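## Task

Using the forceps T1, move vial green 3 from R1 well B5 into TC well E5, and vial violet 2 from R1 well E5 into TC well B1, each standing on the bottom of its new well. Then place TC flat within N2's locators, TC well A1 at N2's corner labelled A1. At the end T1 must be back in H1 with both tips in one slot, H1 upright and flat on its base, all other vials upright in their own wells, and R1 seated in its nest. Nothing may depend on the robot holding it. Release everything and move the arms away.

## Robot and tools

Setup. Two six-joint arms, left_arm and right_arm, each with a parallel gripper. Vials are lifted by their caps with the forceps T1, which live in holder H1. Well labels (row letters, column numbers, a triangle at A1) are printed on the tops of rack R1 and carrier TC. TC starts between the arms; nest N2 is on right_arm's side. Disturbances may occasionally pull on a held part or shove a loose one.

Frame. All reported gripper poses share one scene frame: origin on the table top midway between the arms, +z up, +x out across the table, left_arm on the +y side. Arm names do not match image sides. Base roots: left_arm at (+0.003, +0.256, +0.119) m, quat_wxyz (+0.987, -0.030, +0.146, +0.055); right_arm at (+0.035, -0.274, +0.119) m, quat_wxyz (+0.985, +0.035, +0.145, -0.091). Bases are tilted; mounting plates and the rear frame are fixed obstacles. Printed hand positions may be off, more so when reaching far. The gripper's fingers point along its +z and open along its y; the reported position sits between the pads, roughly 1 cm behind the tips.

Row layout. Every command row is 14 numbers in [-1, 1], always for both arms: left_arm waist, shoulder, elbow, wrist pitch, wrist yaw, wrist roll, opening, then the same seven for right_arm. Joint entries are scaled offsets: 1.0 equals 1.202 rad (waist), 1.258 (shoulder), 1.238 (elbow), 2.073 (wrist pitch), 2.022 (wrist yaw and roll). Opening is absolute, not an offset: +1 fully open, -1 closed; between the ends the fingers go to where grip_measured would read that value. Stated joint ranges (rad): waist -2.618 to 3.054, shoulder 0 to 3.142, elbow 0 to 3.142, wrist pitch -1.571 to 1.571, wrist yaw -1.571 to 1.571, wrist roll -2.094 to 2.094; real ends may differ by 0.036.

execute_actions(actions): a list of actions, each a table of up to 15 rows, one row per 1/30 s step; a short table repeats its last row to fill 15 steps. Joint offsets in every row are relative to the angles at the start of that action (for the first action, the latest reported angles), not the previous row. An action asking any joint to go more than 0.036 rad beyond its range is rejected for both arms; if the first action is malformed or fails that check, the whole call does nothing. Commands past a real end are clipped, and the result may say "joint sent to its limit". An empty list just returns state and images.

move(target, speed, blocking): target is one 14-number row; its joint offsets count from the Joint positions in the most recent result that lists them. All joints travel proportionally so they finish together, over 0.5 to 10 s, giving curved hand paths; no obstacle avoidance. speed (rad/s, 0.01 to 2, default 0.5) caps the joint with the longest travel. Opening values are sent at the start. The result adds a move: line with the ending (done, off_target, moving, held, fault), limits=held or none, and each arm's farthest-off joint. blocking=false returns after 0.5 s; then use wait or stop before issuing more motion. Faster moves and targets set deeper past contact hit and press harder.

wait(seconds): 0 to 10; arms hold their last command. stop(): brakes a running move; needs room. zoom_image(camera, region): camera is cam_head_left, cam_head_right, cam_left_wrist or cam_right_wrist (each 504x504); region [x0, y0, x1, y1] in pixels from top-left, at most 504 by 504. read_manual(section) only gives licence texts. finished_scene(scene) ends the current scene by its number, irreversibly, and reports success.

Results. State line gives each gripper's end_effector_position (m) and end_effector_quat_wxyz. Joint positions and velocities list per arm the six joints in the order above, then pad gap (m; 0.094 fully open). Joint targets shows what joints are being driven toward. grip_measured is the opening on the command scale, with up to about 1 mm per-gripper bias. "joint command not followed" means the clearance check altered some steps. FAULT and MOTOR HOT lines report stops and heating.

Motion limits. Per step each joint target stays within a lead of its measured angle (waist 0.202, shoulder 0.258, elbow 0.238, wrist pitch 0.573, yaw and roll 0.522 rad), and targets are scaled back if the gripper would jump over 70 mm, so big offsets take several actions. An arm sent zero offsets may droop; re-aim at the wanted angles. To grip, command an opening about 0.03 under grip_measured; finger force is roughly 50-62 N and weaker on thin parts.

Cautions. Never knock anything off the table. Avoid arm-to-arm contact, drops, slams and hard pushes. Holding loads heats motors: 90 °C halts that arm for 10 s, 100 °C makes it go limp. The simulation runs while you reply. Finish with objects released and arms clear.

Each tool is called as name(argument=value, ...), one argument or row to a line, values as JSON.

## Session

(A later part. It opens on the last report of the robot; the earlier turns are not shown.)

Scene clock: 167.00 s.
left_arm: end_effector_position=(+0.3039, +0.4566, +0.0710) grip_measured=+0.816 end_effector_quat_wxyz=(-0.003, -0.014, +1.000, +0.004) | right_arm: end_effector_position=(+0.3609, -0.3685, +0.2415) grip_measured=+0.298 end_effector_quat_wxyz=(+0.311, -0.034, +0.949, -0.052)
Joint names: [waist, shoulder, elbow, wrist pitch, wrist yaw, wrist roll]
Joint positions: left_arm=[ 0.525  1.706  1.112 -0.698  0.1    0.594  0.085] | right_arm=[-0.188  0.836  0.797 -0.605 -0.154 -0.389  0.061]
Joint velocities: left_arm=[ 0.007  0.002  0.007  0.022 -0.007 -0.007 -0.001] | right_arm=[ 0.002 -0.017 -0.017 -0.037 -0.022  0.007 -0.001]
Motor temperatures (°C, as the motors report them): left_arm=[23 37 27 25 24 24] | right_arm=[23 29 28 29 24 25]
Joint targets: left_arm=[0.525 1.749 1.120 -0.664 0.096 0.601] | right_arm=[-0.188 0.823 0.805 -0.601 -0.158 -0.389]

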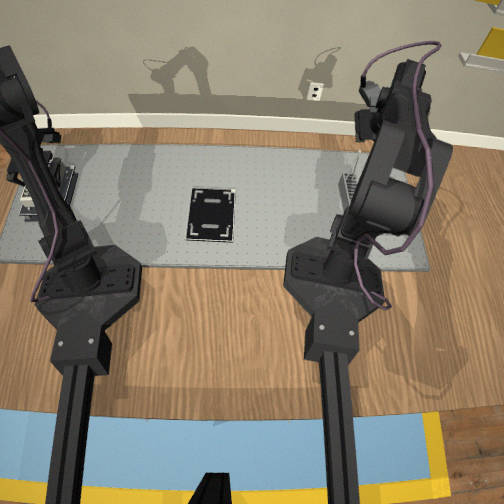

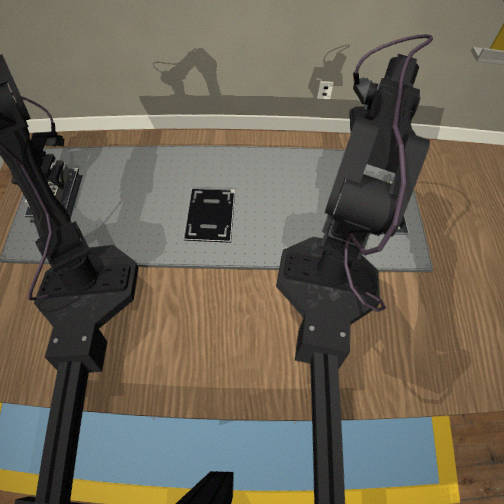

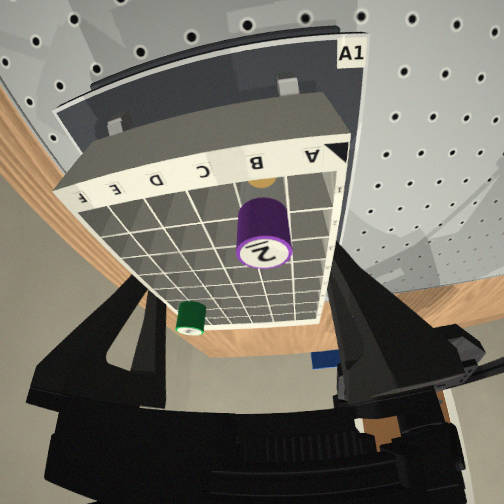

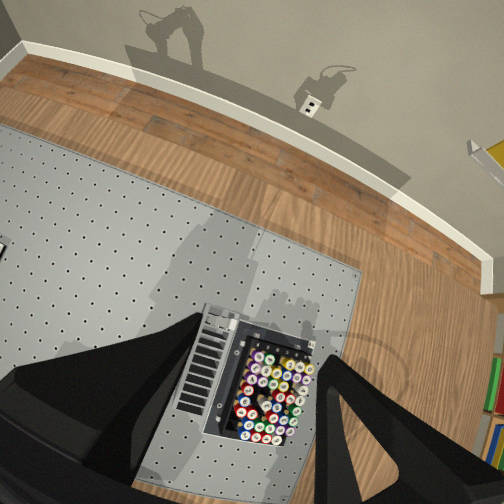

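execute_actions(
  actions=[
    [[0,0.0175,0.0065,-0.0087,-0.0049,0,0.785,0,-0.01,0.006,0.002,-0.002,0,0.3],[0,0.0175,0.0065,-0.0087,-0.0049,0,0.785,0,-0.01,0.006,0.002,-0.002,0,0.3],[0,0.0175,0.0065,-0.0087,-0.0049,0,0.785,0,-0.01,0.006,0.002,-0.002,0,0.3],[0,0.0175,0.0065,-0.0087,-0.0049,0,0.785,0,-0.01,0.006,0.002,-0.002,0,0.3],[0,0.0175,0.0065,-0.0087,-0.0049,0,0.785,0,-0.01,0.006,0.002,-0.002,0,0.3],[0,0.0175,0.0065,-0.0087,-0.0049,0,0.785,0,-0.01,0.006,0.002,-0.002,0,0.3],[0,0.0326,0.0065,0.0048,-0.0049,0,0.785,0,-0.01,0.006,0.002,-0.002,0,0.3],[0,0.0326,0.0065,0.0077,-0.0049,0,0.785,0,-0.01,0.006,0.002,-0.002,0,0.3],[0,0.0286,0.0065,0.0096,-0.0049,0,0.785,0,-0.01,0.006,0.002,-0.002,0,0.3],[0,0.0302,0.0065,0.0111,-0.0049,0,0.785,0,-0.01,0.006,0.002,-0.002,0,0.3],[0,0.0318,0.0065,0.0121,-0.0049,0,0.785,0,-0.01,0.006,0.002,-0.002,0,0.3],[0,0.0334,0.0065,0.0125,-0.0049,0,0.785,0,-0.01,0.006,0.002,-0.002,0,0.3],[0,0.035,0.0065,0.0125,-0.0049,0,0.785,0,-0.01,0.006,0.002,-0.002,0,0.3]],
  ],
)

zoom_image(
  camera="cam_left_wrist",
  region=[30, 20, 400, 220],
)

Scene clock: 169.43 s.
left_arm: end_effector_position=(+0.3022, +0.4561, +0.0646) grip_measured=+0.816 end_effector_quat_wxyz=(-0.009, -0.014, +1.000, -0.001) | right_arm: end_effector_position=(+0.3609, -0.3685, +0.2415) grip_measured=+0.298 end_effector_quat_wxyz=(+0.311, -0.034, +0.949, -0.052)
Joint names: [waist, shoulder, elbow, wrist pitch, wrist yaw, wrist roll]
Joint positions: left_arm=[ 0.525  1.727  1.112 -0.692  0.101  0.596  0.085] | right_arm=[-0.188  0.836  0.797 -0.605 -0.154 -0.389  0.061]
Joint velocities: left_arm=[ 0.007 -0.007 -0.007 -0.007  0.007 -0.037 -0.002] | right_arm=[ 0.002  0.002  0.002 -0.066 -0.022 -0.051  0.   ]
Motor temperatures (°C, as the motors report them): left_arm=[23 37 27 25 24 24] | right_arm=[23 29 28 29 24 25]
Joint targets: left_arm=[0.525 1.750 1.120 -0.672 0.090 0.595] | right_arm=[-0.188 0.823 0.805 -0.601 -0.158 -0.389]

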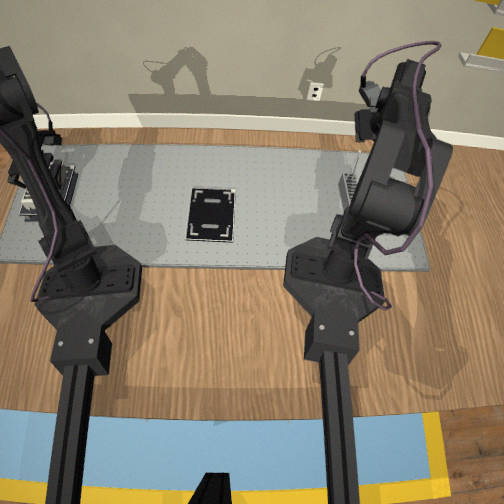

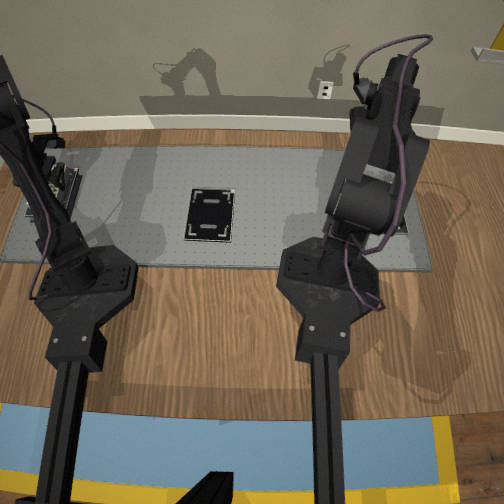

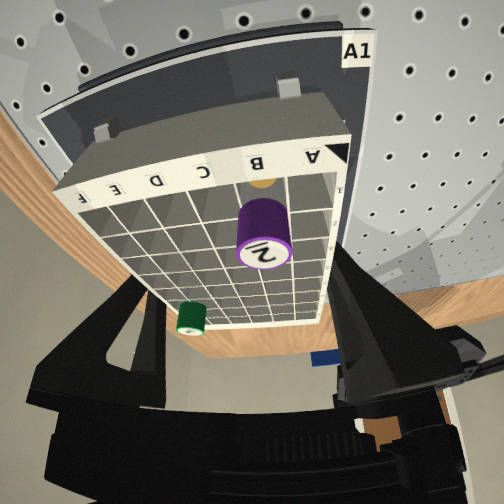

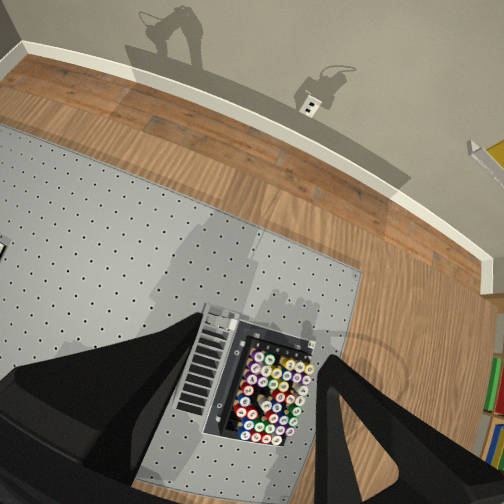

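Region (30, 20, 400, 220) of cam_left_wrist's 504x504 image, scaled by 1.362, with more detail than that image has; it fills the top 272 rows of this view, and the rest is white.

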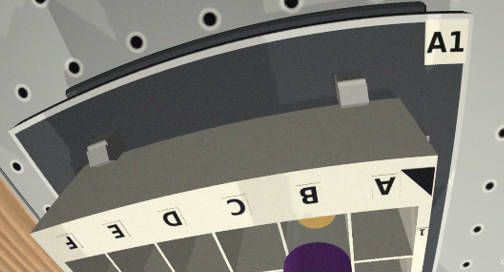

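zoom_image(
  camera="cam_head_left",
  region=[10, 150, 90, 230],
)

zoom_image(
  camera="cam_head_right",
  region=[15, 150, 95, 230],
)

Region (10, 150, 90, 230) of cam_head_left's 504x504 image, scaled by 6.300, with more detail than that image has.

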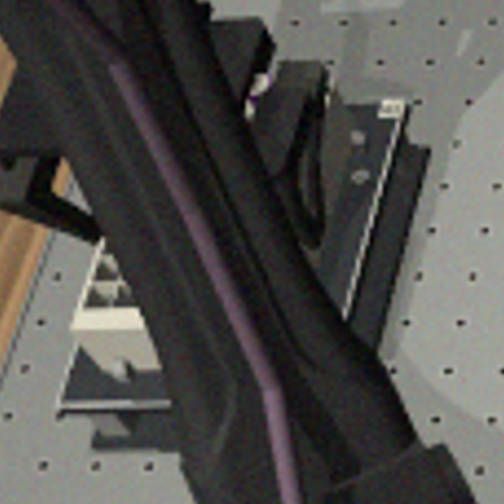

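Region (15, 150, 95, 230) of cam_head_right's 504x504 image, scaled by 6.300, with more detail than that image has.

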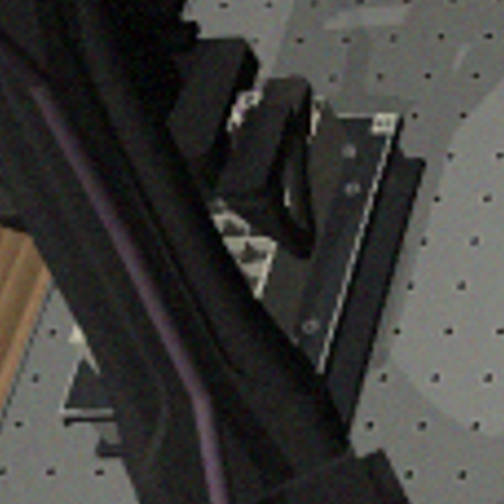

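execute_actions(
  actions=[
    [[0,0.0064,0.0065,0.0019,0.002,0,0.785,0,-0.01,0.006,0.002,-0.002,0,0.3],[0,0.0064,0.0065,0.0019,0.002,0,0.8,0,-0.01,0.006,0.002,-0.002,0,0.3],[0,0.0064,0.0065,0.0019,0.002,0,0.812,0,-0.01,0.006,0.002,-0.002,0,0.3],[0,0.0064,0.0065,0.0019,0.002,0,0.825,0,-0.01,0.006,0.002,-0.002,0,0.3],[0,0.0064,0.0065,0.0019,0.002,0,0.85,0,-0.01,0.006,0.002,-0.002,0,0.3],[0,0.0064,0.0065,0.0019,0.002,0,0.89,0,-0.01,0.006,0.002,-0.002,0,0.3],[0,0.0,0.0065,0.0,0.002,0,0.94,0,-0.01,0.006,0.002,-0.002,0,0.3],[0,-0.0079,0.0065,-0.0039,0.002,0,1.0,0,-0.01,0.006,0.002,-0.002,0,0.3],[0,-0.0199,0.0065,-0.0077,0.002,0,1.0,0,-0.01,0.006,0.002,-0.002,0,0.3],[0,-0.0342,0.0065,-0.0106,0.002,0,1.0,0,-0.01,0.006,0.002,-0.002,0,0.3],[0,-0.0342,0.0065,-0.0135,0.002,0,1.0,0,-0.01,0.006,0.002,-0.002,0,0.3],[0,-0.0366,0.0065,-0.0164,0.002,0,1.0,0,-0.01,0.006,0.002,-0.002,0,0.3],[0,-0.0421,0.0065,-0.0193,0.002,0,1.0,0,-0.01,0.006,0.002,-0.002,0,0.3],[0,-0.0493,0.0065,-0.0222,0.002,0,1.0,0,-0.01,0.006,0.002,-0.002,0,0.3],[0,-0.058,0.0065,-0.0251,0.002,0,1.0,0,-0.01,0.006,0.002,-0.002,0,0.3]],
    [[0,-0.0334,0.0065,-0.0193,0.002,0,1.0,0,-0.01,0.006,0.002,-0.002,0,0.3],[0,-0.0453,0.0065,-0.0227,0.002,0,1.0,0,-0.01,0.006,0.002,-0.002,0,0.3],[0,-0.058,0.0065,-0.026,0.002,0,1.0,0,-0.01,0.006,0.002,-0.002,0,0.3],[0,-0.0715,0.0065,-0.0294,0.002,0,1.0,0,-0.01,0.006,0.002,-0.002,0,0.3],[0,-0.0851,0.0065,-0.0323,0.002,0,1.0,0,-0.01,0.006,0.002,-0.002,0,0.3],[0,-0.0978,0.0065,-0.0347,0.002,0,1.0,0,-0.01,0.006,0.002,-0.002,0,0.3],[0,-0.1097,0.0065,-0.0367,0.002,0,1.0,0,-0.01,0.006,0.002,-0.002,0,0.3],[0,-0.12,0.0065,-0.0381,0.002,0,1.0,0,-0.01,0.006,0.002,-0.002,0,0.3],[0,-0.1288,0.0065,-0.0391,0.002,0,1.0,0,-0.01,0.006,0.002,-0.002,0,0.3],[0,-0.1359,0.0065,-0.0396,0.002,0,1.0,0,-0.01,0.006,0.002,-0.002,0,0.3],[0,-0.1407,0.0065,-0.0396,0.002,0,1.0,0,-0.01,0.006,0.002,-0.002,0,0.3],[0,-0.1439,0.0065,-0.0396,0.002,0,1.0,0,-0.01,0.006,0.002,-0.002,0,0.3],[0,-0.1455,0.0065,-0.0396,0.002,0,1.0,0,-0.01,0.006,0.002,-0.002,0,0.3],[0,-0.1463,0.0065,-0.0396,0.002,0,1.0,0,-0.01,0.006,0.002,-0.002,0,0.3]],
  ],
)

Scene clock: 172.73 s.
left_arm: end_effector_position=(+0.3109, +0.4539, +0.1257) grip_measured=+1.000 end_effector_quat_wxyz=(+0.039, -0.008, +0.999, +0.033) | right_arm: end_effector_position=(+0.3609, -0.3685, +0.2415) grip_measured=+0.298 end_effector_quat_wxyz=(+0.311, -0.034, +0.949, -0.052)
Joint names: [waist, shoulder, elbow, wrist pitch, wrist yaw, wrist roll]
Joint positions: left_arm=[ 0.525  1.527  1.112 -0.774  0.102  0.596  0.094] | right_arm=[-0.188  0.836  0.797 -0.605 -0.154 -0.389  0.061]
Joint velocities: left_arm=[-0.012 -0.017 -0.017 -0.037  0.051  0.007  0.   ] | right_arm=[-0.017 -0.007 -0.002 -0.051  0.037 -0.051  0.001]
Motor temperatures (°C, as the motors report them): left_arm=[23 37 27 25 24 24] | right_arm=[23 29 28 29 24 25]
Joint targets: left_arm=[0.525 1.511 1.120 -0.794 0.106 0.596] | right_arm=[-0.188 0.823 0.805 -0.601 -0.158 -0.389]

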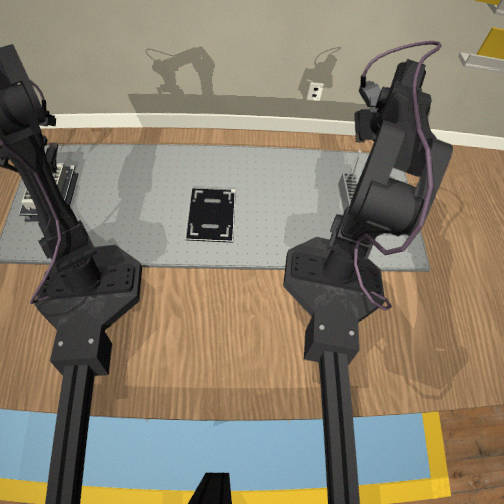

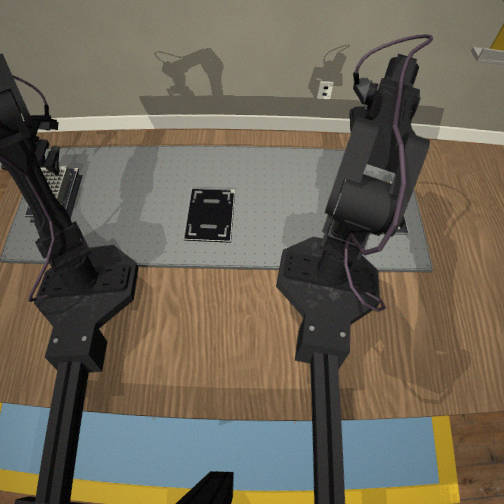

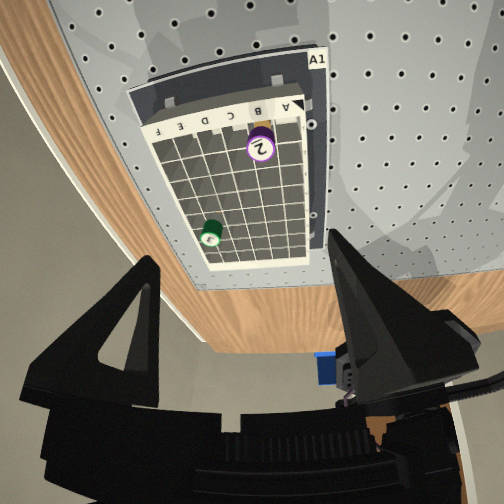

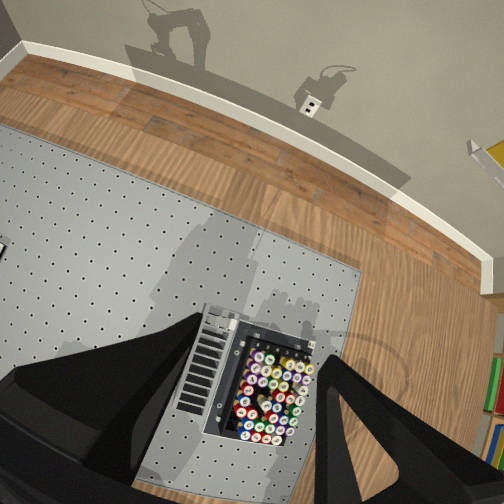

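zoom_image(
  camera="cam_left_wrist",
  region=[115, 35, 355, 285],
)

zoom_image(
  camera="cam_head_left",
  region=[10, 150, 90, 230],
)

zoom_image(
  camera="cam_head_right",
  region=[15, 150, 95, 230],
)

zoom_image(
  camera="cam_right_wrist",
  region=[160, 290, 330, 460],
)

Region (115, 35, 355, 285) of cam_left_wrist's 504x504 image, scaled by 2.016, with more detail than that image has; it fills the left 484 columns of this view, and the rest is white.

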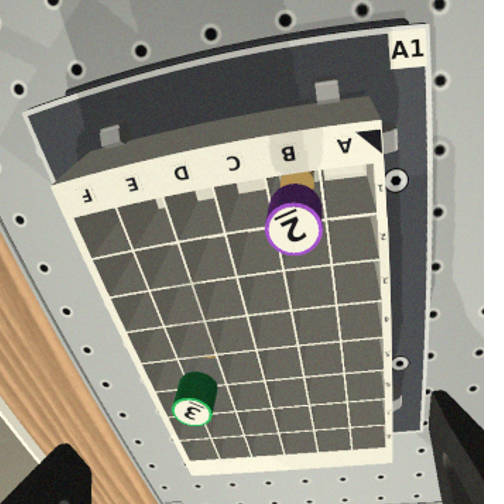

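Region (10, 150, 90, 230) of cam_head_left's 504x504 image, scaled by 6.300, with more detail than that image has.

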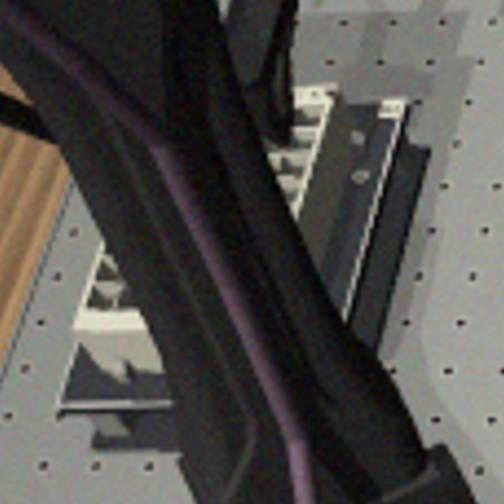

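Region (15, 150, 95, 230) of cam_head_right's 504x504 image, scaled by 6.300, with more detail than that image has.

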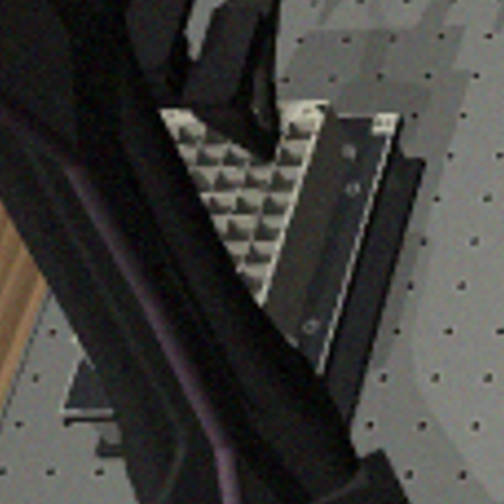

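Region (160, 290, 330, 460) of cam_right_wrist's 504x504 image, scaled by 2.965, with more detail than that image has.

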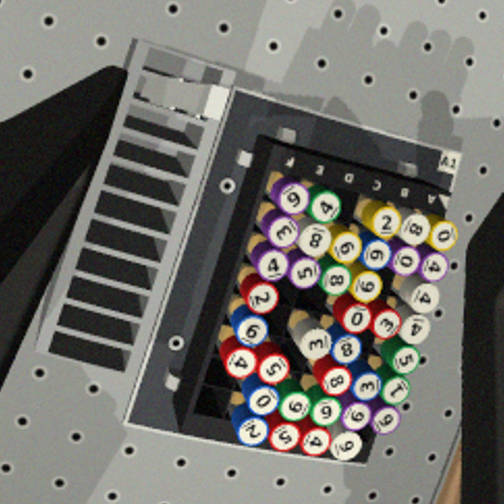

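zoom_image(
  camera="cam_right_wrist",
  region=[220, 340, 325, 450],
)

zoom_image(
  camera="cam_right_wrist",
  region=[190, 295, 260, 350],
)

zoom_image(
  camera="cam_left_wrist",
  region=[250, 170, 350, 280],
)

Region (220, 340, 325, 450) of cam_right_wrist's 504x504 image, scaled by 4.582, with more detail than that image has; it fills the left 481 columns of this view, and the rest is white.

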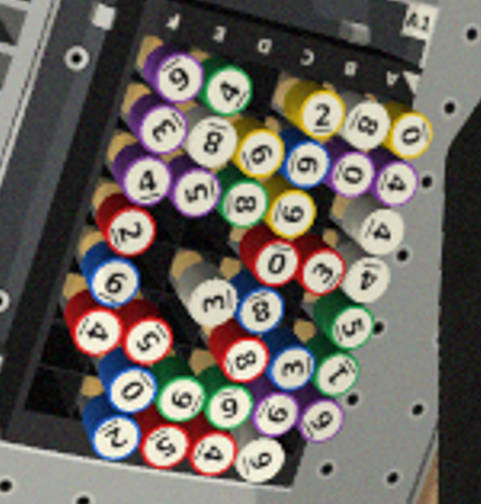

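Region (190, 295, 260, 350) of cam_right_wrist's 504x504 image, scaled by 7.200, with more detail than that image has; it fills the top 396 rows of this view, and the rest is white.

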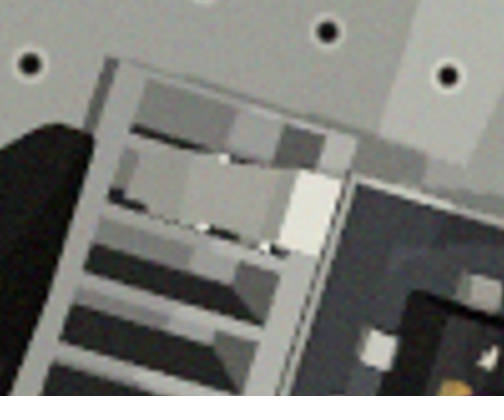

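Region (250, 170, 350, 280) of cam_left_wrist's 504x504 image, scaled by 4.582, with more detail than that image has; it fills the left 458 columns of this view, and the rest is white.

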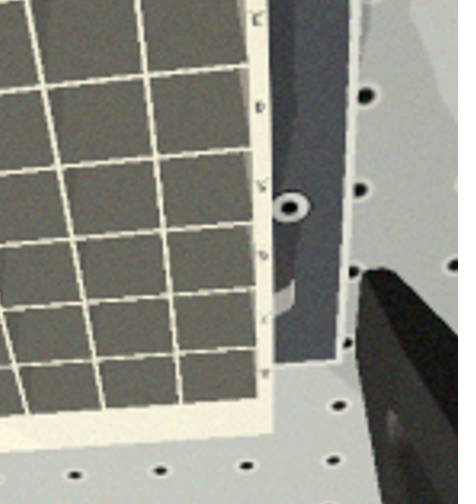

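finished_scene(
  scene=2,
)

The scene is finished: the task was done.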